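## Task

Carry the tray from the staging bench over to the work bench. Its single tube goes into the blue rack when the cap shows an orange dot, or into the green rack when the dot is white, pushed fully down into its slot. The tube must never touch the floor, or the task fails. The bottles in the tray must finish upright inside it. The tray must finish resting on the work bench with nothing overhanging the edge. Either or both robots may be used. At the end, open the grippers and back away. A robot that falls or is left leaning fails the task. Anything held in place only by a robot at the end does not count as finished.

## Robot and tools

Robots: two identical Hello Robot Stretch 4 units, r1 and r2, each with a single arm. Each has an omni-wheel base, a lift carriage on a vertical mast, a telescoping arm that reaches forward, a wrist with yaw, pitch and roll, and a two-finger gripper. The robot is about 1.6 m tall, and the base rim lies within 0.23 m of the base origin. Cameras per robot: <r>_head_camera, <r>_head_left_camera, <r>_head_right_camera, <r>_wrist_camera.

Frames: each robot reports in its own base frame: origin on the floor below the base centre, x ahead, y to the left, z up. hand_pose is a point between the open fingertips, given in that frame; when all wrist joints are 0 its axes line up with the base axes, and the printed value may be a little off. Odometry is the base frame as it was at scene start; base_odometry counts wheel rotation, so slip is counted as travel. Heading is positive to the left, -3.142 to 3.142. Robots cannot see each other in their state; only images, lidar_m and wrist_depth_mm reveal their relative placement.

execute_actions(actions, cameras): actions is a list holding one action or none (empty list = just report state and images). The action is an object keyed by robot name. Under each name: "base" with exactly one command, "joints", optionally "pace" and "contact_limits"; or "end_of_arm": "enable_torque" on its own. Base commands are relative offsets from where the base last reported itself: translate_m (metres, -2 to 2, forward +), strafe_m (metres, -2 to 2, left +), rotate_rad (radians, -3.2 to 3.2, counter-clockwise seen from above +). Joints are absolute targets by name: lift_m 0 to 1.2 m; arm_m 0 to 0.55 m extension; wrist_yaw_rad -1.134 to 4.276 (0 straight ahead, + leftward, 3.14 stowed back; above 3.4 the arm may obstruct); wrist_pitch_rad -1.117 to 4.259 (0 level, 1.57 pointing down); wrist_roll_rad -1.117 to 4.259 (0 keeps fingers level, + turns clockwise viewed from behind); gripper_m -0.038 to 0.141 m fingertip gap (negative means fingers squeeze each other). Done tolerances: lift and arm ±0.004, yaw and roll ±0.02, pitch ±0.05, gripper ±0.004. pace is "slow", "default", "fast" or "max" (base up to 0.1/0.3/0.4/0.6 m/s and 1/2/3/4 rad/s; slower when lift is above 0.2 m, down to 0.3 m/s and 1 rad/s at 1.2 m). contact_limits {"arm_m": 0 to 0.75}, default 0.5, sets how much force the arm may apply before halting. Every motion in the action starts at once; each action lasts at most 15 s. Out-of-range joint targets are clipped and reported; unknown keys or other bad values reject the whole call. cameras: list of names, null/omitted/["all"] for all, [] for none. Anything omitted from an action may still be driving toward its previous target.

wait(seconds 0 to 10): commands nothing, returns state and images. zoom_image(camera, region [x0,y0,x1,y1] pixels, top-left origin, at most 504x504) enlarges part of that camera's latest image. read_manual(section "licences") returns licence text only. finished_scene(scene 1 or 2) ends the scene irreversibly and reports success; its result gives the next scene's task.

Result lines: base_status and joint_status describe how each motion ended: "done" (for the base, wheels rotated the full amount even if slipping), "off_target" (stopped short, may still push), "contact_stop_at_<key>" (something blocked it; lift, arm or wheels go slack, a slack lift can sag under load), "limit_stop_at_<name>" (built-in limit; "tilt" means leaning over 6 degrees and everything goes slack until upright; "own_body" means a self-collision guard), "time_out", "torque_fault" (wrist motor overloaded and went limp; send end_of_arm enable_torque). on_its_own describes uncommanded behaviour; "held at" there is the held target, not the actual position. turned_by_wheels versus turned_by_imu differing by over ~0.1 rad suggests a collision or slip. base_tilt in degrees (forward, right positive). motor_effort in percent of max, peak in brackets; wheel positive means turning right. lidar_m: 12 distances in metres, 30-degree sectors starting straight ahead and going counter-clockwise (4th left, 7th behind, 10th right); "-" means nothing seen or closer than 0.25 m; misses clear objects and thin legs. wrist_depth_mm: 7x7 grid of depths, 100 to 2000 mm, from top left.

Gripping: command a gap smaller than the object; squeezing tighter pulls it toward the wrist. Gripper reading and "done" do not prove a hold; look at gripper effort or images. If fingertips snag on a surface below, raise the lift. To unfold at scene start, send lift_m 0.4 with wrist_yaw_rad 0 together.

Avoid: robots pressing on each other (any further base motion once touching is a hard press and can end the run); driving or turning with over 1 kg in hand and arm_m above 0.2, especially fast; strong pushes with the gripper held high; shared carries, since two bases may differ by about 3 cm per metre and can topple a robot; tilting the gripper up while rolled (self-stop); holding more than about 2 kg with a level wrist; dropping, slamming or letting tubes hit the floor. If a call reports a stop, later calls in that same reply are skipped. The simulation keeps running while you compose replies. Camera calibration (K, distortion, T_world_to_cam in the carrying robot's base frame) is given per camera and is only approximately right.

Each tool is called as name([rows], argument=value, ...), one row to a line, values as JSON.

## Session

execute_actions(actions=[])

Scene clock: 0.00 s.
r1.base_odometry: x=+0.000 y=+0.000 heading=+0.000 (m, m, rad; r1's odometry frame)
r1.turned_by_wheels: +0.000 (rad since the last result)
r1.turned_by_imu: +0.000 (rad since the last result)
r1.base_tilt: forward=+0.6 right=+0.7 (deg)
r1.lidar_m: 1.44 4.09 1.51 1.42 2.15 1.75 2.92 1.30 0.78 0.67 0.68 0.79
r1.base_status: not commanded
r1.joint_positions: lift_m=+0.179 arm_m=+0.000 wrist_yaw_rad=+3.052 wrist_pitch_rad=+0.016 wrist_roll_rad=+0.006 gripper_m=+0.057
r1.joint_status: not commanded
r1.motor_effort: lift_m=+18 arm_m=+0 wrist_yaw_rad=+1 wrist_pitch_rad=-5 wrist_roll_rad=-1 gripper_m=-3 wheel_0=+0 wheel_1=+0 wheel_2=+0 (%)
r1.hand_pose: x=-0.1085 y=+0.1129 z=+0.3523 quat_wxyz=(+0.045, -0.008, +0.003, +0.999) (m; r1's base frame)
r1.wrist_depth_mm: - 143 - - - - - / - 143 - - - - - / 104 139 238 - - - - / 117 143 - - - - - / 1537 - - - - - - / 1430 1397 203 1308 199 1229 1182 / 991 917 931 111 904 820 866
r2.base_odometry: x=+0.000 y=+0.000 heading=+0.000 (m, m, rad; r2's odometry frame)
r2.turned_by_wheels: +0.000 (rad since the last result)
r2.turned_by_imu: +0.000 (rad since the last result)
r2.base_tilt: forward=-0.8 right=+0.1 (deg)
r2.lidar_m: 1.63 4.46 1.33 1.44 2.84 1.21 1.44 3.30 1.40 1.06 1.04 1.13
r2.base_status: not commanded
r2.joint_positions: lift_m=+0.271 arm_m=-0.003 wrist_yaw_rad=+3.116 wrist_pitch_rad=+0.009 wrist_roll_rad=+0.002 gripper_m=+0.057
r2.joint_status: not commanded
r2.motor_effort: lift_m=+18 arm_m=+0 wrist_yaw_rad=+0 wrist_pitch_rad=-6 wrist_roll_rad=+0 gripper_m=-2 wheel_0=+0 wheel_1=+1 wheel_2=+1 (%)
r2.hand_pose: x=-0.1178 y=+0.0948 z=+0.4464 quat_wxyz=(+0.013, -0.005, +0.001, +1.000) (m; r2's base frame)
r2.wrist_depth_mm: - 136 - - - - - / - 124 - - - - - / - 136 219 - 1499 1921 - / 135 152 - - - - - / - - - - - - - / 1430 1464 212 1464 199 1618 1618 / 1008 976 1098 - 1078 1060 1118
pictures: r1_head_camera, r1_head_left_camera, r1_head_right_camera, r1_wrist_camera, r2_head_camera, r2_head_left_camera, r2_head_right_camera, r2_wrist_camera
Images, in order (width x height): r1_head_camera 420x560, r1_head_left_camera 420x672, r1_head_right_camera 420x672, r1_wrist_camera 616x392, r2_head_camera 420x560, r2_head_left_camera 420x672, r2_head_right_camera 420x672, r2_wrist_camera 616x392.

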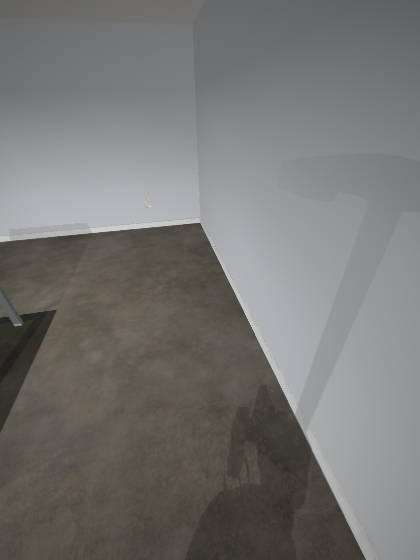

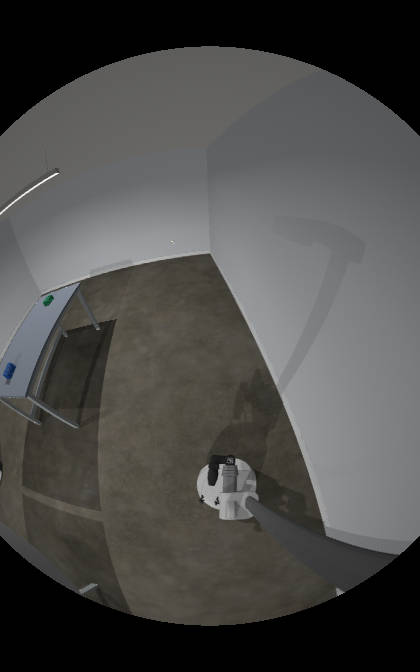

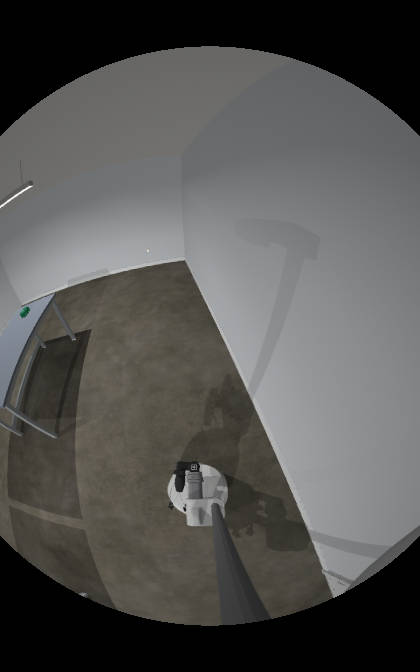

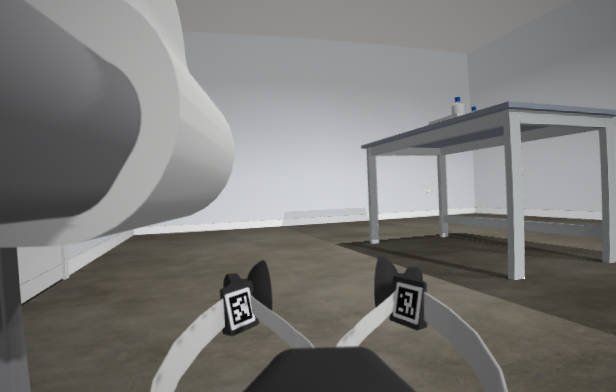

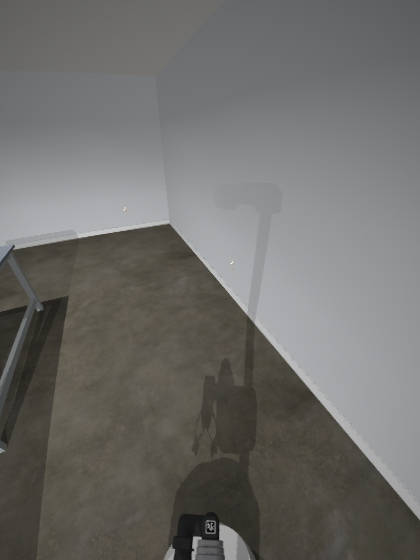

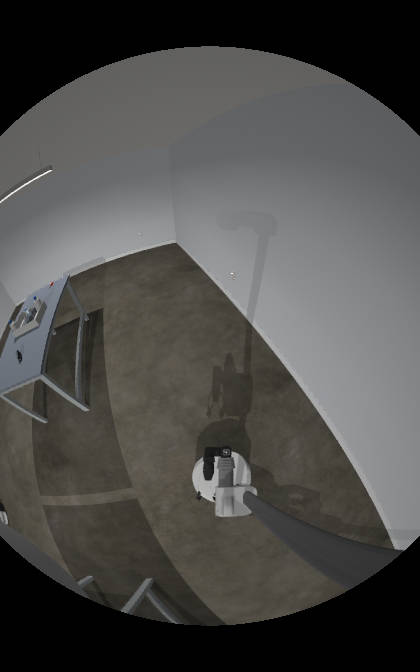

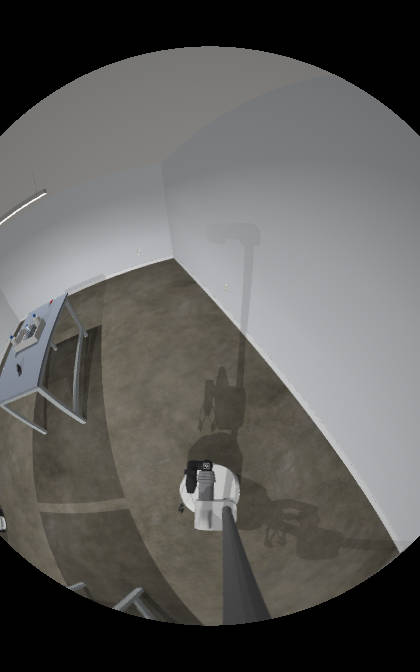

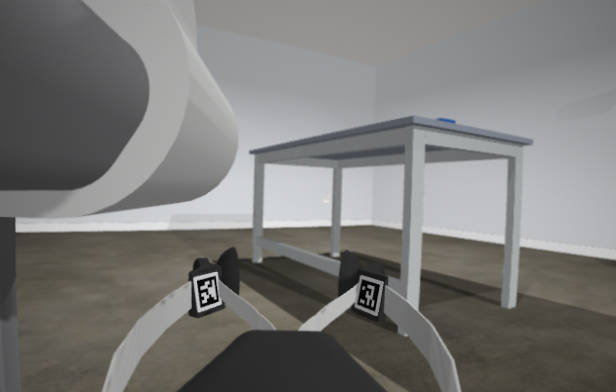

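execute_actions([
  {"r1":{"base":{"rotate_rad":1.9},"joints":{"lift_m":0.95,"wrist_yaw_rad":0,"wrist_pitch_rad":0.4},"pace":"fast"},"r2":{"base":{"rotate_rad":1.0},"joints":{"lift_m":0.95,"wrist_yaw_rad":0,"wrist_pitch_rad":0.4},"pace":"fast"}},
])

Scene clock: 3.20 s.
r1.base_odometry: x=+0.000 y=+0.000 heading=+1.900 (m, m, rad; r1's odometry frame)
r1.turned_by_wheels: +1.900 (rad since the last result)
r1.turned_by_imu: +1.895 (rad since the last result)
r1.base_tilt: forward=+0.5 right=+0.6 (deg)
r1.lidar_m: 2.81 1.76 2.16 1.87 0.90 0.68 0.67 0.71 1.10 4.09 1.70 1.42
r1.base_status: done
r1.joint_positions: lift_m=+0.950 arm_m=+0.000 wrist_yaw_rad=+0.000 wrist_pitch_rad=+0.402 wrist_roll_rad=+0.006 gripper_m=+0.057
r1.joint_status: all done
r1.motor_effort: lift_m=+19(22) arm_m=+0(0) wrist_yaw_rad=+0(6) wrist_pitch_rad=-4(7) wrist_roll_rad=-1(1) gripper_m=-1(3) wheel_0=+0(9) wheel_1=-1(8) wheel_2=+1(9) (%)
r1.hand_pose: x=+0.4365 y=-0.0873 z=+1.0152 quat_wxyz=(+0.980, +0.003, +0.200, +0.000) (m; r1's base frame)
r1.wrist_depth_mm: - - - - - - - / - - - - - - - / 1708 - - - - - 1281 / - - - - - - 1098 / - - - - - 1983 1921 / 1661 1756 203 1708 199 1537 1576 / 1499 1464 1464 111 1397 1308 1366
r2.base_odometry: x=+0.000 y=+0.000 heading=+0.999 (m, m, rad; r2's odometry frame)
r2.turned_by_wheels: +0.999 (rad since the last result)
r2.turned_by_imu: +1.013 (rad since the last result)
r2.base_tilt: forward=-0.8 right=+0.1 (deg)
r2.lidar_m: 1.33 1.36 2.58 1.19 1.41 3.92 1.46 1.10 1.06 1.10 1.55 4.45
r2.base_status: done
r2.joint_positions: lift_m=+0.950 arm_m=-0.003 wrist_yaw_rad=+0.000 wrist_pitch_rad=+0.402 wrist_roll_rad=+0.002 gripper_m=+0.057
r2.joint_status: all done
r2.motor_effort: lift_m=+22(23) arm_m=+0(0) wrist_yaw_rad=+0(5) wrist_pitch_rad=-8(6) wrist_roll_rad=-1(0) gripper_m=-4(4) wheel_0=-3(11) wheel_1=-5(14) wheel_2=-4(12) (%)
r2.hand_pose: x=+0.4339 y=-0.0874 z=+1.0151 quat_wxyz=(+0.980, +0.001, +0.200, +0.000) (m; r2's base frame)
r2.wrist_depth_mm: - - - - - - - / - - - - - - - / - 1430 1499 - - - - / - - - - - - - / 1983 - - - - - - / 1576 1576 212 1708 200 1756 1756 / 1366 1336 1430 - 1430 1464 1499
pictures: r1_head_camera, r1_head_left_camera, r1_head_right_camera, r1_wrist_camera, r2_head_camera, r2_head_left_camera, r2_head_right_camera, r2_wrist_camera
camera_calibration (this result's frames):
r1_wrist_camera: T_world_to_cam=[[0.0052134, -0.997157, -0.075176, -0.00143811], [-0.402526, 0.0667249, -0.912974, 1.16424], [0.915394, 0.03502, -0.401034, 0.238806], [0, 0, 0, 1]] pos_world=[0.250044, -0.0874811, 1.15858]
r2_wrist_camera: T_world_to_cam=[[-0.0295847, -0.998982, 0.0340409, -0.116114], [-0.407168, -0.019058, -0.913155, 1.15317], [0.912874, -0.0408758, -0.406189, 0.243148], [0, 0, 0, 1]] pos_world=[0.244137, -0.08408, 1.15574]
Images, in order (width x height): r1_head_camera 420x560, r1_head_left_camera 420x672, r1_head_right_camera 420x672, r1_wrist_camera 616x392, r2_head_camera 420x560, r2_head_left_camera 420x672, r2_head_right_camera 420x672, r2_wrist_camera 616x392.

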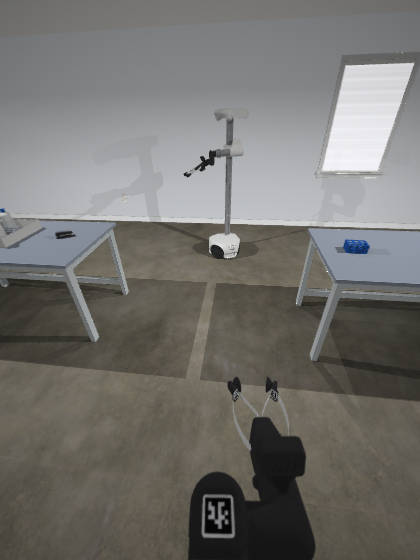

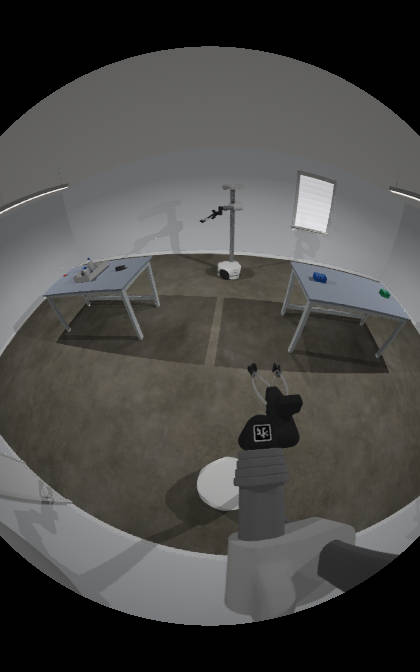

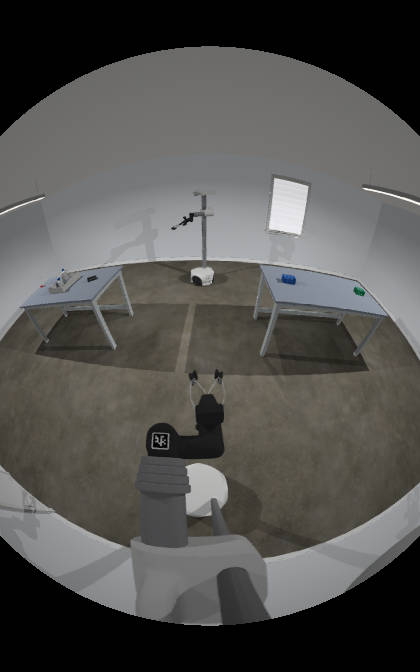

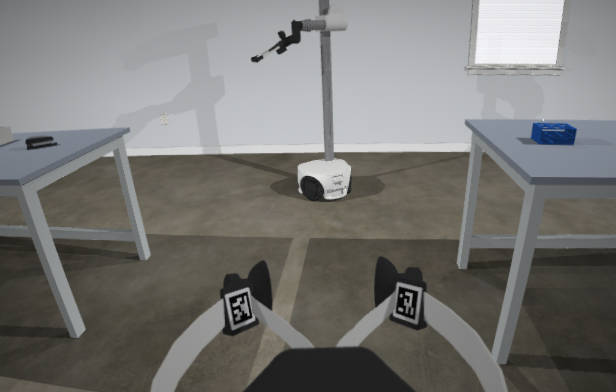

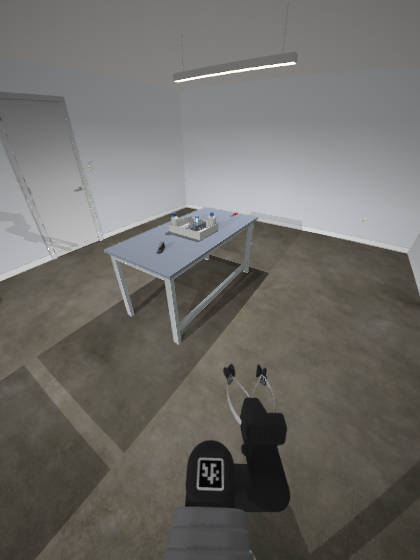

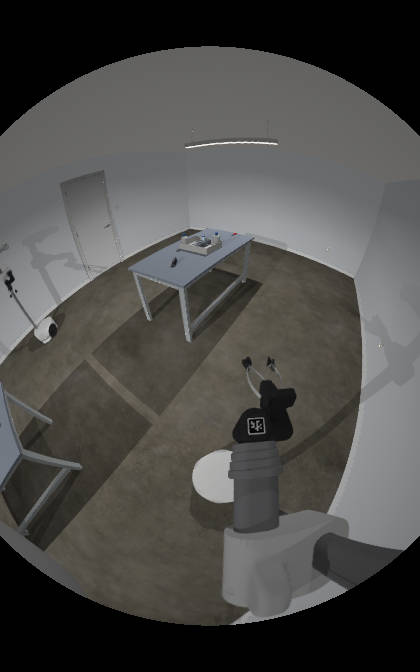

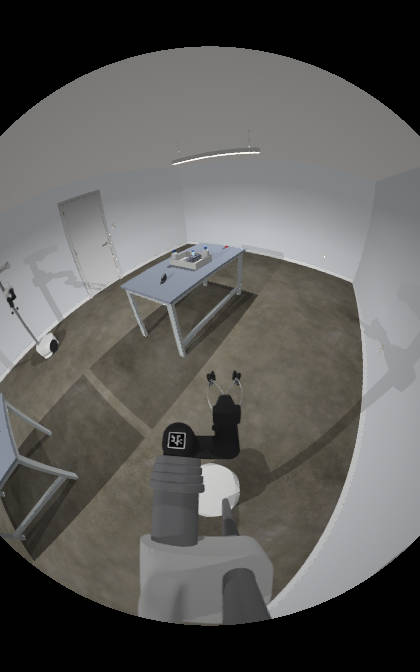

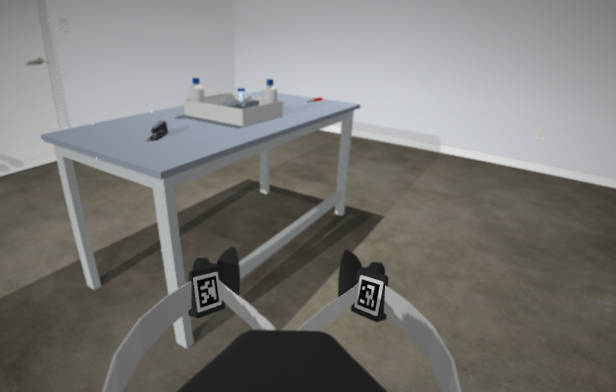

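zoom_image(camera="r2_wrist_camera", region=[140, 60, 340, 160])

zoom_image(camera="r2_head_camera", region=[90, 190, 270, 350])

Region (140, 60, 340, 160) of r2_wrist_camera's 616x392 image, scaled by 2.520.

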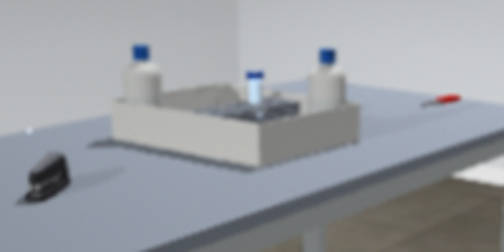

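Region (90, 190, 270, 350) of r2_head_camera's 420x560 image, scaled by 2.800, with more detail than that image has.

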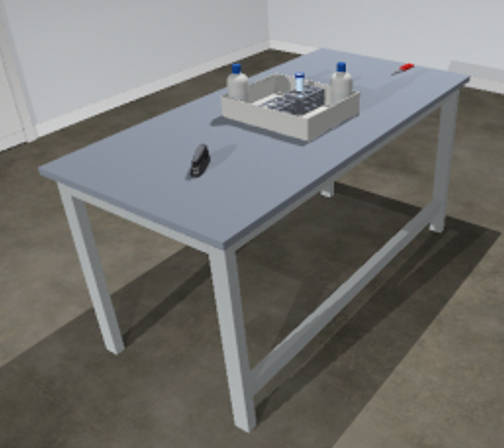

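execute_actions([
  {"r1":{"base":{"rotate_rad":-0.105},"pace":"fast"},"r2":{"base":{"rotate_rad":1.01},"pace":"fast"}},
], cameras=[])

execute_actions([
  {"r1":{"base":{"strafe_m":2.0},"joints":{"lift_m":1.0,"wrist_pitch_rad":0.7},"pace":"max"},"r2":{"base":{"strafe_m":-1.63},"joints":{"lift_m":1.0,"wrist_pitch_rad":0.7},"pace":"max"}},
], cameras=[])

execute_actions([
  {"r1":{"base":{"translate_m":0.75},"pace":"fast"},"r2":{"base":{"translate_m":0.45},"pace":"fast"}},
], cameras=["r1_head_camera","r2_head_camera","r1_wrist_camera","r2_wrist_camera"])

Scene clock: 5.70 s.
r1.base_odometry: x=+0.000 y=+0.000 heading=+1.795 (m, m, rad; r1's odometry frame)
r1.turned_by_wheels: -0.105 (rad since the last result)
r1.turned_by_imu: -0.104 (rad since the last result)
r1.base_tilt: forward=+0.6 right=+0.7 (deg)
r1.lidar_m: 2.64 1.75 1.88 2.67 0.95 0.71 0.67 0.70 0.98 2.67 1.88 1.45
r1.base_status: done
r1.joint_positions: lift_m=+0.950 arm_m=+0.000 wrist_yaw_rad=+0.000 wrist_pitch_rad=+0.402 wrist_roll_rad=+0.006 gripper_m=+0.057
r1.joint_status: not commanded
r1.motor_effort: lift_m=+19(19) arm_m=+0(0) wrist_yaw_rad=+0(0) wrist_pitch_rad=-4(4) wrist_roll_rad=-1(1) gripper_m=-2(2) wheel_0=+1(3) wheel_1=+2(4) wheel_2=+1(6) (%)
r1.hand_pose: x=+0.4365 y=-0.0874 z=+1.0152 quat_wxyz=(+0.980, +0.003, +0.200, +0.000) (m; r1's base frame)
r1.wrist_depth_mm: - - - - - - - / - - - - - - - / - - - - - 1397 1366 / - - - - - - - / - - - - - 1921 1921 / 1808 1756 203 1708 199 1576 1618 / 1499 1464 1430 111 1397 1308 1336
r2.base_odometry: x=+0.000 y=+0.000 heading=+2.008 (m, m, rad; r2's odometry frame)
r2.turned_by_wheels: +1.009 (rad since the last result)
r2.turned_by_imu: +1.024 (rad since the last result)
r2.base_tilt: forward=-0.8 right=+0.0 (deg)
r2.lidar_m: 2.65 1.21 1.34 4.16 1.51 1.12 1.05 1.09 1.52 4.17 1.37 1.32
r2.base_status: done
r2.joint_positions: lift_m=+0.950 arm_m=-0.003 wrist_yaw_rad=+0.000 wrist_pitch_rad=+0.402 wrist_roll_rad=+0.002 gripper_m=+0.057
r2.joint_status: not commanded
r2.motor_effort: lift_m=+21(22) arm_m=+0(0) wrist_yaw_rad=+0(0) wrist_pitch_rad=-8(6) wrist_roll_rad=+1(0) gripper_m=-4(4) wheel_0=-3(9) wheel_1=-5(12) wheel_2=-3(10) (%)
r2.hand_pose: x=+0.4339 y=-0.0874 z=+1.0152 quat_wxyz=(+0.980, +0.001, +0.200, +0.000) (m; r2's base frame)
r2.wrist_depth_mm: - - - - - - - / - - - - - - - / 1397 - - - - - - / - - - - - - 1229 / 1983 - - - - - - / 1618 1661 213 1661 199 1756 1756 / 1366 1336 1464 - 1397 1430 1430
pictures: none
No camera images: the call's "cameras" was empty. Leave "cameras" out to get every camera's image.

Scene clock: 12.37 s.
r1.base_odometry: x=-1.950 y=-0.445 heading=+1.795 (m, m, rad; r1's odometry frame)
r1.turned_by_wheels: +0.000 (rad since the last result)
r1.turned_by_imu: -0.002 (rad since the last result)
r1.base_tilt: forward=+0.5 right=+0.7 (deg)
r1.lidar_m: 1.30 1.35 2.74 2.65 0.98 0.70 0.60 0.69 0.92 2.65 2.90 1.38
r1.base_status: done
r1.joint_positions: lift_m=+1.000 arm_m=+0.000 wrist_yaw_rad=+0.000 wrist_pitch_rad=+0.702 wrist_roll_rad=+0.006 gripper_m=+0.057
r1.joint_status: all done
r1.motor_effort: lift_m=+18(22) arm_m=-1(1) wrist_yaw_rad=+1(0) wrist_pitch_rad=-3(2) wrist_roll_rad=-1(0) gripper_m=-1(2) wheel_0=+2(8) wheel_1=-1(14) wheel_2=+0(0) (%)
r1.hand_pose: x=+0.3913 y=-0.0874 z=+0.9919 quat_wxyz=(+0.939, +0.003, +0.344, -0.001) (m; r1's base frame)
r1.wrist_depth_mm: - - 1366 1205 1205 1229 - / - 1160 1138 1160 1138 1921 - / - - - - - - - / 1921 1808 1863 1808 1808 1708 1708 / 1576 1618 1576 1537 1499 1499 1499 / 1397 1366 203 1336 199 1281 1281 / 1229 1205 1182 111 1205 1118 1138
r2.base_odometry: x=+1.477 y=+0.690 heading=+2.008 (m, m, rad; r2's odometry frame)
r2.turned_by_wheels: +0.000 (rad since the last result)
r2.turned_by_imu: +0.000 (rad since the last result)
r2.base_tilt: forward=-0.8 right=+0.0 (deg)
r2.lidar_m: 0.91 0.96 2.55 3.80 1.50 1.09 1.05 1.09 1.52 2.84 2.95 0.96
r2.base_status: done
r2.joint_positions: lift_m=+1.000 arm_m=-0.003 wrist_yaw_rad=+0.000 wrist_pitch_rad=+0.702 wrist_roll_rad=+0.002 gripper_m=+0.057
r2.joint_status: all done
r2.motor_effort: lift_m=+21(23) arm_m=+0(0) wrist_yaw_rad=+1(1) wrist_pitch_rad=-5(5) wrist_roll_rad=+0(1) gripper_m=-4(3) wheel_0=+1(14) wheel_1=-5(16) wheel_2=+0(2) (%)
r2.hand_pose: x=+0.3887 y=-0.0874 z=+0.9918 quat_wxyz=(+0.939, +0.001, +0.344, +0.000) (m; r2's base frame)
r2.wrist_depth_mm: - 1281 1205 1182 - - - / 946 960 917 904 1025 1078 - / 842 842 842 854 891 878 891 / 1708 1756 1863 1808 1863 1863 1808 / 1397 1499 1499 1576 1576 1537 1618 / 1255 1229 213 1281 199 1366 1397 / 1160 1138 1182 - 1205 1205 1255
pictures: none
No camera images: the call's "cameras" was empty. Leave "cameras" out to get every camera's image.

Scene clock: 15.93 s.
r1.base_odometry: x=-2.117 y=+0.286 heading=+1.795 (m, m, rad; r1's odometry frame)
r1.turned_by_wheels: +0.000 (rad since the last result)
r1.turned_by_imu: +0.000 (rad since the last result)
r1.base_tilt: forward=+0.5 right=+0.6 (deg)
r1.lidar_m: 0.54 0.57 0.80 2.65 2.07 1.50 1.40 1.47 2.04 2.63 0.82 0.57
r1.base_status: done
r1.joint_positions: lift_m=+1.000 arm_m=+0.000 wrist_yaw_rad=+0.000 wrist_pitch_rad=+0.702 wrist_roll_rad=+0.006 gripper_m=+0.057
r1.joint_status: not commanded
r1.motor_effort: lift_m=+19(18) arm_m=-1(0) wrist_yaw_rad=+0(1) wrist_pitch_rad=-3(3) wrist_roll_rad=+0(1) gripper_m=-3(3) wheel_0=-1(5) wheel_1=-1(5) wheel_2=+2(10) (%)
r1.hand_pose: x=+0.3913 y=-0.0874 z=+0.9919 quat_wxyz=(+0.939, +0.003, +0.344, -0.001) (m; r1's base frame)
r1.wrist_depth_mm: - - - - - - - / - 1060 1008 866 891 946 946 / 842 820 788 759 621 750 750 / 683 668 654 647 640 627 621 / 574 569 564 559 544 535 525 / 1308 1281 202 517 199 1281 1229 / 1255 1205 1182 111 1205 1118 1138
r2.base_odometry: x=+1.286 y=+1.098 heading=+2.008 (m, m, rad; r2's odometry frame)
r2.turned_by_wheels: +0.000 (rad since the last result)
r2.turned_by_imu: -0.002 (rad since the last result)
r2.base_tilt: forward=-0.8 right=+0.0 (deg)
r2.lidar_m: 0.47 0.48 0.68 2.43 2.14 1.57 1.50 1.57 2.18 2.84 0.68 0.50
r2.base_status: done
r2.joint_positions: lift_m=+1.000 arm_m=-0.003 wrist_yaw_rad=+0.000 wrist_pitch_rad=+0.702 wrist_roll_rad=+0.002 gripper_m=+0.057
r2.joint_status: not commanded
r2.motor_effort: lift_m=+21(21) arm_m=+0(0) wrist_yaw_rad=+0(0) wrist_pitch_rad=-4(6) wrist_roll_rad=+0(0) gripper_m=-3(4) wheel_0=+2(8) wheel_1=+6(10) wheel_2=-4(14) (%)
r2.hand_pose: x=+0.3887 y=-0.0874 z=+0.9918 quat_wxyz=(+0.939, +0.001, +0.344, +0.000) (m; r2's base frame)
r2.wrist_depth_mm: - - - - - - - / 946 976 831 866 1025 - - / 741 750 676 683 788 820 842 / 609 597 564 549 654 668 676 / 521 530 539 544 554 564 569 / 462 455 212 466 199 484 484 / 1160 1138 1182 - 1205 1205 1229
pictures: r1_head_camera, r1_wrist_camera, r2_head_camera, r2_wrist_camera
camera_calibration (this result's frames):
r1_wrist_camera: T_world_to_cam=[[-0.0174852, -0.997158, -0.0732835, 0.00397749], [-0.654021, 0.066846, -0.753517, 1.0651], [0.756274, 0.0347535, -0.653331, 0.583338], [0, 0, 0, 1]] pos_world=[0.255501, -0.0875043, 1.18397]
r2_wrist_camera: T_world_to_cam=[[-0.0184714, -0.998975, 0.0413233, -0.128267], [-0.658512, -0.0189446, -0.752332, 1.05174], [0.752343, -0.0411085, -0.657487, 0.586529], [0, 0, 0, 1]] pos_world=[0.248943, -0.0840999, 1.18219]
Images, in order (width x height): r1_head_camera 420x560, r1_wrist_camera 616x392, r2_head_camera 420x560, r2_wrist_camera 616x392.

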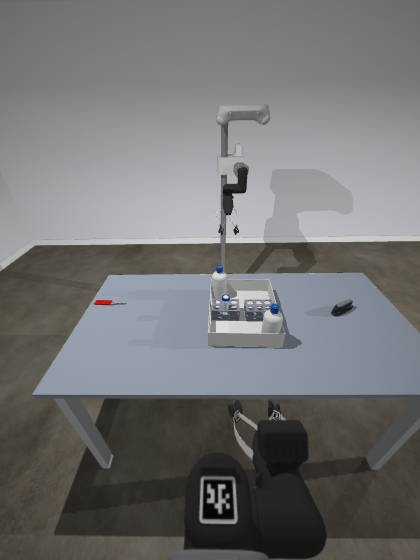

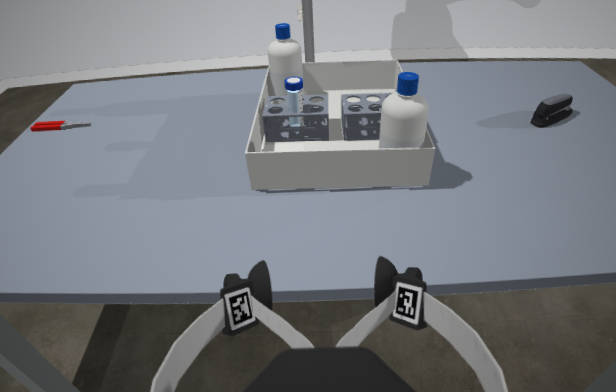

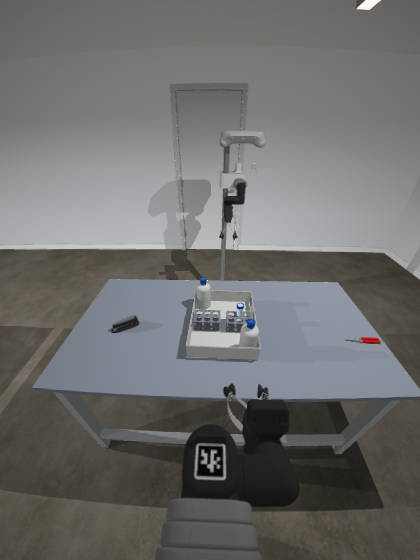

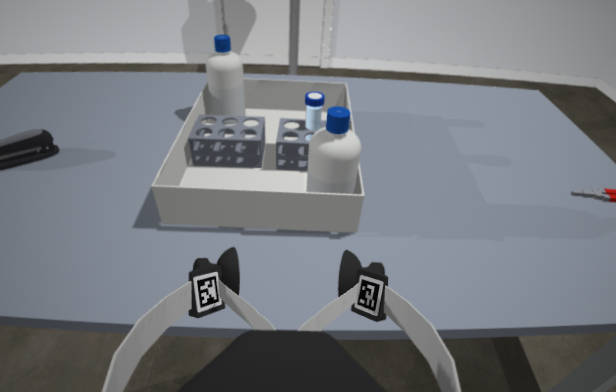

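zoom_image(camera="r1_wrist_camera", region=[230, 10, 470, 200])

zoom_image(camera="r1_head_camera", region=[190, 255, 310, 365])

Region (230, 10, 470, 200) of r1_wrist_camera's 616x392 image, scaled by 2.100; it fills the top 399 rows of this view, and the rest is white.

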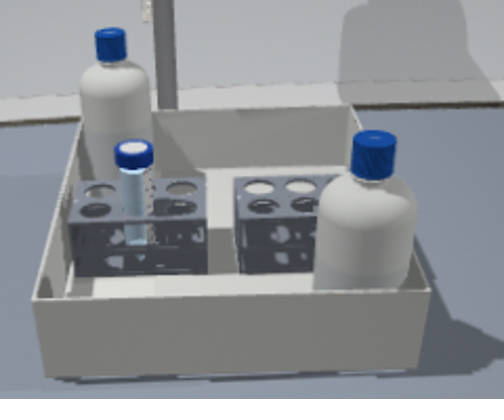

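Region (190, 255, 310, 365) of r1_head_camera's 420x560 image, scaled by 4.200, with more detail than that image has; it fills the top 462 rows of this view, and the rest is white.

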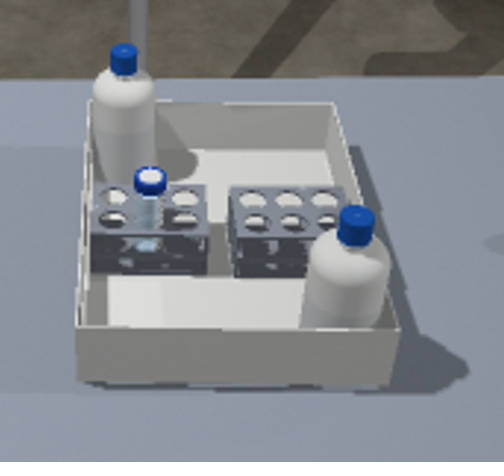

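execute_actions([
  {"r1":{"base":{"strafe_m":-0.018},"joints":{"lift_m":1.03,"wrist_pitch_rad":1.57,"wrist_roll_rad":1.57,"gripper_m":0.06},"pace":"fast"},"r2":{"base":{"strafe_m":0.057},"joints":{"lift_m":1.03,"wrist_pitch_rad":1.57,"wrist_roll_rad":1.57,"gripper_m":0.06},"pace":"fast"}},
], cameras=[])

execute_actions([
  {"r1":{"base":{"translate_m":0.26},"joints":{"arm_m":0.314},"pace":"fast"},"r2":{"base":{"translate_m":0.19},"joints":{"arm_m":0.305},"pace":"fast"}},
], cameras=["r1_head_camera","r2_head_camera","r1_wrist_camera","r2_wrist_camera"])

Scene clock: 18.27 s.
r1.base_odometry: x=-2.099 y=+0.290 heading=+1.795 (m, m, rad; r1's odometry frame)
r1.turned_by_wheels: +0.000 (rad since the last result)
r1.turned_by_imu: +0.001 (rad since the last result)
r1.base_tilt: forward=+0.5 right=+0.7 (deg)
r1.lidar_m: 0.55 0.55 0.80 2.67 2.06 1.49 1.40 1.48 2.04 2.61 0.82 0.58
r1.base_status: done
r1.joint_positions: lift_m=+1.030 arm_m=+0.000 wrist_yaw_rad=+0.000 wrist_pitch_rad=+1.570 wrist_roll_rad=+1.569 gripper_m=+0.060
r1.joint_status: all done
r1.motor_effort: lift_m=+20(21) arm_m=-1(1) wrist_yaw_rad=+1(1) wrist_pitch_rad=+4(7) wrist_roll_rad=+1(6) gripper_m=-3(1) wheel_0=+1(7) wheel_1=+0(12) wheel_2=+0(2) (%)
r1.hand_pose: x=+0.1713 y=-0.0874 z=+0.9196 quat_wxyz=(+0.501, +0.500, +0.500, -0.499) (m; r1's base frame)
r1.wrist_depth_mm: 1160 1138 1138 1138 1098 1098 1098 / 1182 1138 1118 1118 1118 1098 1098 / 1182 1160 1160 1138 1138 1098 1118 / 1160 1138 1138 1138 917 1118 1098 / 1182 1138 1138 1138 917 917 1118 / 1182 1182 215 1138 195 1138 1118 / 1160 1160 1138 111 1118 1098 1118
r2.base_odometry: x=+1.235 y=+1.073 heading=+2.008 (m, m, rad; r2's odometry frame)
r2.turned_by_wheels: +0.000 (rad since the last result)
r2.turned_by_imu: +0.000 (rad since the last result)
r2.base_tilt: forward=-0.8 right=+0.0 (deg)
r2.lidar_m: 0.46 0.49 0.69 2.41 2.12 1.57 1.51 1.57 2.17 2.89 0.70 0.47
r2.base_status: done
r2.joint_positions: lift_m=+1.030 arm_m=-0.003 wrist_yaw_rad=+0.000 wrist_pitch_rad=+1.570 wrist_roll_rad=+1.569 gripper_m=+0.060
r2.joint_status: all done
r2.motor_effort: lift_m=+22(26) arm_m=+0(0) wrist_yaw_rad=-1(0) wrist_pitch_rad=+0(3) wrist_roll_rad=+2(8) gripper_m=-4(6) wheel_0=-1(11) wheel_1=+5(14) wheel_2=+0(1) (%)
r2.hand_pose: x=+0.1687 y=-0.0874 z=+0.9194 quat_wxyz=(+0.501, +0.500, +0.500, -0.499) (m; r2's base frame)
r2.wrist_depth_mm: 1118 1138 1138 1160 1160 1182 1182 / 1118 1118 1138 1160 1160 1182 1182 / 1118 1138 1160 1160 1182 1182 1182 / 1138 1160 1160 960 946 1182 1205 / 1138 1138 1160 960 960 1182 334 / 1138 1160 199 946 197 1205 1205 / 1138 1160 1160 - 1182 1182 1205
pictures: none
No camera images: the call's "cameras" was empty. Leave "cameras" out to get every camera's image.

Scene clock: 20.43 s.
r1.base_odometry: x=-2.157 y=+0.543 heading=+1.796 (m, m, rad; r1's odometry frame)
r1.turned_by_wheels: +0.000 (rad since the last result)
r1.turned_by_imu: +0.000 (rad since the last result)
r1.base_tilt: forward=+0.5 right=+0.7 (deg)
r1.lidar_m: 0.29 0.31 0.42 2.67 2.42 1.74 1.67 1.74 2.39 2.56 0.44 0.31
r1.base_status: done
r1.joint_positions: lift_m=+1.030 arm_m=+0.313 wrist_yaw_rad=+0.000 wrist_pitch_rad=+1.570 wrist_roll_rad=+1.570 gripper_m=+0.060
r1.joint_status: all done
r1.motor_effort: lift_m=+19(19) arm_m=+5(6) wrist_yaw_rad=+0(0) wrist_pitch_rad=+3(4) wrist_roll_rad=+1(1) gripper_m=-2(1) wheel_0=+0(4) wheel_1=+1(7) wheel_2=+1(10) (%)
r1.hand_pose: x=+0.4844 y=-0.0874 z=+0.9196 quat_wxyz=(+0.501, +0.500, +0.500, -0.499) (m; r1's base frame)
r1.wrist_depth_mm: 392 387 384 382 379 375 1098 / 347 355 212 382 379 375 1098 / 329 362 248 382 379 375 1098 / 330 359 384 382 377 379 904 / 392 384 384 382 382 377 904 / 359 359 215 384 195 377 1098 / 270 330 387 111 382 379 1098
r2.base_odometry: x=+1.154 y=+1.245 heading=+2.009 (m, m, rad; r2's odometry frame)
r2.turned_by_wheels: +0.001 (rad since the last result)
r2.turned_by_imu: +0.000 (rad since the last result)
r2.base_tilt: forward=-0.8 right=+0.1 (deg)
r2.lidar_m: 0.27 0.30 0.40 2.37 2.42 1.76 1.70 1.78 2.46 2.90 0.41 0.30
r2.base_status: done
r2.joint_positions: lift_m=+1.030 arm_m=+0.304 wrist_yaw_rad=+0.000 wrist_pitch_rad=+1.570 wrist_roll_rad=+1.570 gripper_m=+0.060
r2.joint_status: all done
r2.motor_effort: lift_m=+22(22) arm_m=+6(7) wrist_yaw_rad=-1(1) wrist_pitch_rad=+0(1) wrist_roll_rad=+2(2) gripper_m=-3(3) wheel_0=+5(9) wheel_1=+6(12) wheel_2=-3(16) (%)
r2.hand_pose: x=+0.4753 y=-0.0874 z=+0.9195 quat_wxyz=(+0.501, +0.500, +0.500, -0.499) (m; r2's base frame)
r2.wrist_depth_mm: 370 375 377 382 384 1160 1182 / 319 315 224 379 389 1182 1182 / 285 345 377 379 387 1205 1182 / 373 370 379 382 387 960 1182 / 370 357 379 384 389 960 1182 / 319 319 199 384 198 976 1205 / 345 319 382 - 392 1182 1205
pictures: r1_head_camera, r1_wrist_camera, r2_head_camera, r2_wrist_camera
camera_calibration (this result's frames):
r1_wrist_camera: T_world_to_cam=[[-0.997566, 0.0602966, -0.0350276, 0.532342], [0.0598697, 0.99812, 0.0131115, 0.102098], [0.0357523, 0.0109825, -0.9993, 1.13077], [0, 0, 0, 1]] pos_world=[0.484506, -0.146423, 1.14729]
r2_wrist_camera: T_world_to_cam=[[-0.998935, -0.0235229, 0.039692, 0.429069], [-0.0228456, 0.999587, 0.0174324, 0.133459], [-0.0400856, 0.016507, -0.99906, 1.16956], [0, 0, 0, 1]] pos_world=[0.478543, -0.142617, 1.14911]
Images, in order (width x height): r1_head_camera 420x560, r1_wrist_camera 616x392, r2_head_camera 420x560, r2_wrist_camera 616x392.

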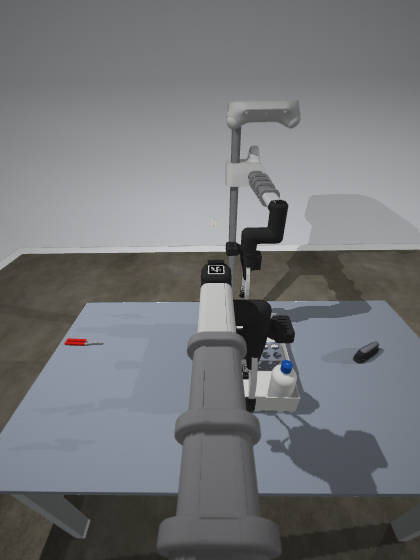

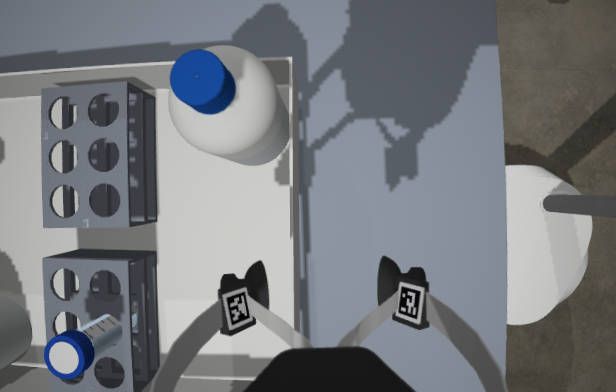

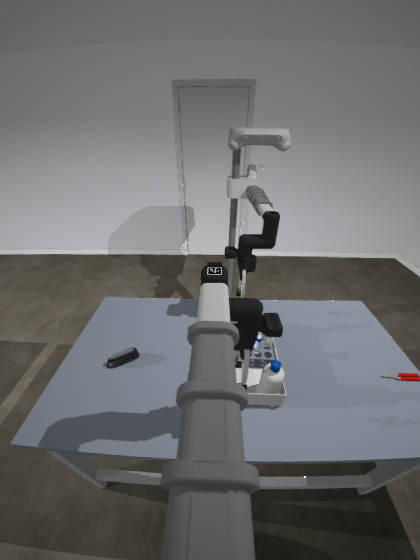

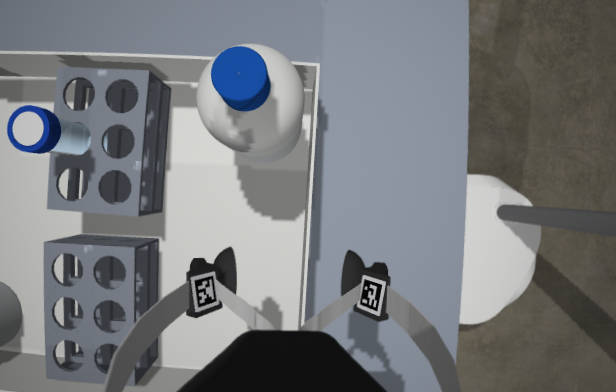

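execute_actions([
  {"r1":{"base":{"strafe_m":-0.015},"joints":{"arm_m":0.333,"lift_m":0.97}},"r2":{"base":{"strafe_m":-0.015},"joints":{"arm_m":0.291,"lift_m":0.97}}},
], cameras=[])

execute_actions([
  {"r1":{"joints":{"lift_m":0.922}},"r2":{"joints":{"lift_m":0.922}}},
], cameras=["r1_head_left_camera","r1_wrist_camera","r2_wrist_camera"])

Scene clock: 21.90 s.
r1.base_odometry: x=-2.143 y=+0.547 heading=+1.795 (m, m, rad; r1's odometry frame)
r1.turned_by_wheels: +0.000 (rad since the last result)
r1.turned_by_imu: +0.000 (rad since the last result)
r1.base_tilt: forward=+0.6 right=+0.7 (deg)
r1.lidar_m: 0.28 0.31 0.42 2.69 2.41 1.76 1.67 1.74 2.41 2.55 0.42 0.30
r1.base_status: done
r1.joint_positions: lift_m=+0.970 arm_m=+0.332 wrist_yaw_rad=+0.000 wrist_pitch_rad=+1.570 wrist_roll_rad=+1.570 gripper_m=+0.060
r1.joint_status: all done
r1.motor_effort: lift_m=+15(19) arm_m=+4(4) wrist_yaw_rad=+0(0) wrist_pitch_rad=+2(3) wrist_roll_rad=+1(1) gripper_m=-4(2) wheel_0=+1(7) wheel_1=-2(3) wheel_2=+0(1) (%)
r1.hand_pose: x=+0.5033 y=-0.0874 z=+0.8599 quat_wxyz=(+0.501, +0.500, +0.500, -0.499) (m; r1's base frame)
r1.wrist_depth_mm: 330 327 255 322 320 317 314 / 268 278 145 322 320 317 1060 / 272 320 183 320 322 317 1042 / 298 322 325 322 320 317 820 / 300 327 325 324 320 319 842 / 290 304 215 324 196 319 842 / 271 297 324 111 324 319 319
r2.base_odometry: x=+1.168 y=+1.252 heading=+2.009 (m, m, rad; r2's odometry frame)
r2.turned_by_wheels: +0.000 (rad since the last result)
r2.turned_by_imu: -0.001 (rad since the last result)
r2.base_tilt: forward=-0.8 right=+0.1 (deg)
r2.lidar_m: 0.27 0.30 0.42 2.38 2.42 1.78 1.68 1.78 2.47 2.87 0.44 0.30
r2.base_status: done
r2.joint_positions: lift_m=+0.970 arm_m=+0.292 wrist_yaw_rad=+0.000 wrist_pitch_rad=+1.570 wrist_roll_rad=+1.570 gripper_m=+0.060
r2.joint_status: all done
r2.motor_effort: lift_m=+15(20) arm_m=-6(8) wrist_yaw_rad=+0(1) wrist_pitch_rad=+0(0) wrist_roll_rad=+1(2) gripper_m=-3(1) wheel_0=+3(9) wheel_1=-5(9) wheel_2=+0(3) (%)
r2.hand_pose: x=+0.4632 y=-0.0874 z=+0.8600 quat_wxyz=(+0.501, +0.500, +0.500, -0.499) (m; r2's base frame)
r2.wrist_depth_mm: 314 315 184 322 325 329 1118 / 268 264 153 324 325 329 1138 / 255 293 181 325 325 330 1118 / 255 317 319 324 327 878 1138 / 294 317 320 325 329 891 1138 / 257 312 199 324 198 904 1138 / 258 314 322 - 330 1138 1160
pictures: none
No camera images: the call's "cameras" was empty. Leave "cameras" out to get every camera's image.

Scene clock: 22.97 s.
r1.base_odometry: x=-2.143 y=+0.547 heading=+1.795 (m, m, rad; r1's odometry frame)
r1.turned_by_wheels: +0.000 (rad since the last result)
r1.turned_by_imu: +0.000 (rad since the last result)
r1.base_tilt: forward=+0.5 right=+0.6 (deg)
r1.lidar_m: 0.29 0.31 0.41 2.67 2.42 1.76 1.67 1.75 2.41 2.54 0.44 0.31
r1.base_status: not commanded
r1.joint_positions: lift_m=+0.922 arm_m=+0.332 wrist_yaw_rad=+0.000 wrist_pitch_rad=+1.570 wrist_roll_rad=+1.570 gripper_m=+0.060
r1.joint_status: all done
r1.motor_effort: lift_m=+16(17) arm_m=+5(5) wrist_yaw_rad=+1(1) wrist_pitch_rad=+3(3) wrist_roll_rad=+1(0) gripper_m=+1(3) wheel_0=+0(0) wheel_1=-2(2) wheel_2=+0(0) (%)
r1.hand_pose: x=+0.5033 y=-0.0874 z=+0.8119 quat_wxyz=(+0.501, +0.500, +0.500, -0.499) (m; r1's base frame)
r1.wrist_depth_mm: 230 - 131 236 272 271 267 / 219 134 132 272 272 270 267 / 249 249 140 273 273 271 268 / 249 277 276 273 274 271 270 / 250 277 276 276 274 271 270 / 252 278 215 276 196 272 271 / 252 276 277 111 274 272 271
r2.base_odometry: x=+1.168 y=+1.252 heading=+2.009 (m, m, rad; r2's odometry frame)
r2.turned_by_wheels: +0.000 (rad since the last result)
r2.turned_by_imu: +0.000 (rad since the last result)
r2.base_tilt: forward=-0.7 right=+0.0 (deg)
r2.lidar_m: 0.28 0.30 0.42 2.37 2.41 1.78 1.68 1.77 2.43 2.87 0.42 0.31
r2.base_status: not commanded
r2.joint_positions: lift_m=+0.922 arm_m=+0.292 wrist_yaw_rad=+0.000 wrist_pitch_rad=+1.570 wrist_roll_rad=+1.570 gripper_m=+0.060
r2.joint_status: all done
r2.motor_effort: lift_m=+15(15) arm_m=-6(6) wrist_yaw_rad=+0(0) wrist_pitch_rad=-1(1) wrist_roll_rad=+2(2) gripper_m=-4(3) wheel_0=+3(3) wheel_1=-5(5) wheel_2=+0(0) (%)
r2.hand_pose: x=+0.4632 y=-0.0874 z=+0.8120 quat_wxyz=(+0.501, +0.500, +0.500, -0.499) (m; r2's base frame)
r2.wrist_depth_mm: 207 - 129 273 277 279 1078 / 236 128 129 274 277 279 1078 / 238 263 141 276 278 282 1078 / 237 270 272 277 278 282 1078 / 263 270 272 277 279 282 866 / 239 271 199 276 198 282 1078 / 239 271 273 - 281 283 1098
pictures: r1_head_left_camera, r1_wrist_camera, r2_wrist_camera
camera_calibration (this result's frames):
r1_wrist_camera: T_world_to_cam=[[-0.997561, 0.0604155, -0.0349474, 0.547393], [0.0599898, 0.998113, 0.0131067, 0.10232], [0.0356733, 0.0109782, -0.999303, 1.02253], [0, 0, 0, 1]] pos_world=[0.503443, -0.146423, 1.0396]
r2_wrist_camera: T_world_to_cam=[[-0.998935, -0.023318, 0.0398091, 0.421218], [-0.0226385, 0.999592, 0.017435, 0.134959], [-0.0401994, 0.0165153, -0.999055, 1.06179], [0, 0, 0, 1]] pos_world=[0.466508, -0.142618, 1.04167]
Images, in order (width x height): r1_head_left_camera 420x672, r1_wrist_camera 616x392, r2_wrist_camera 616x392.

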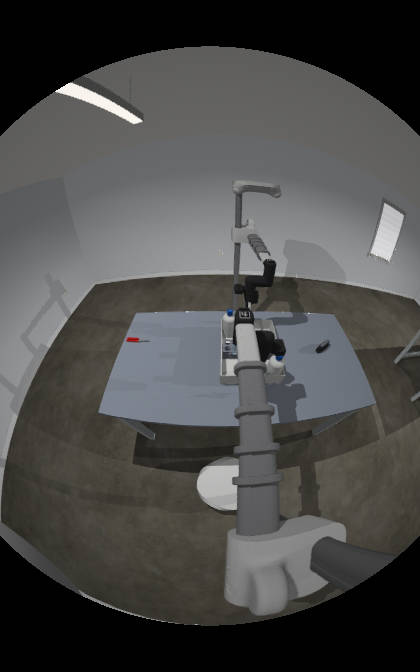

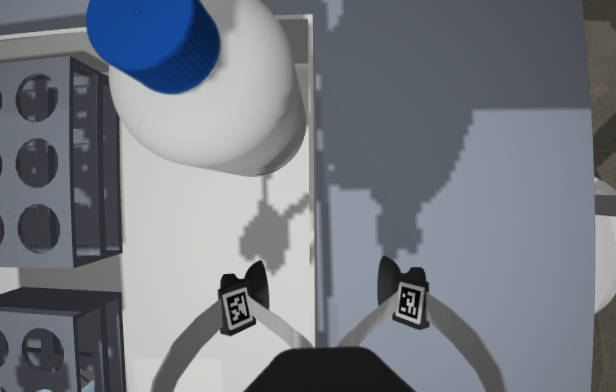

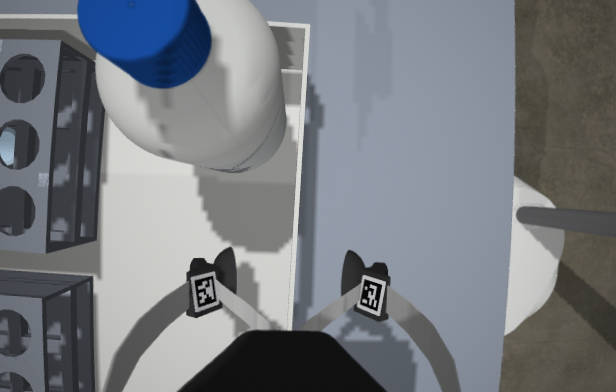

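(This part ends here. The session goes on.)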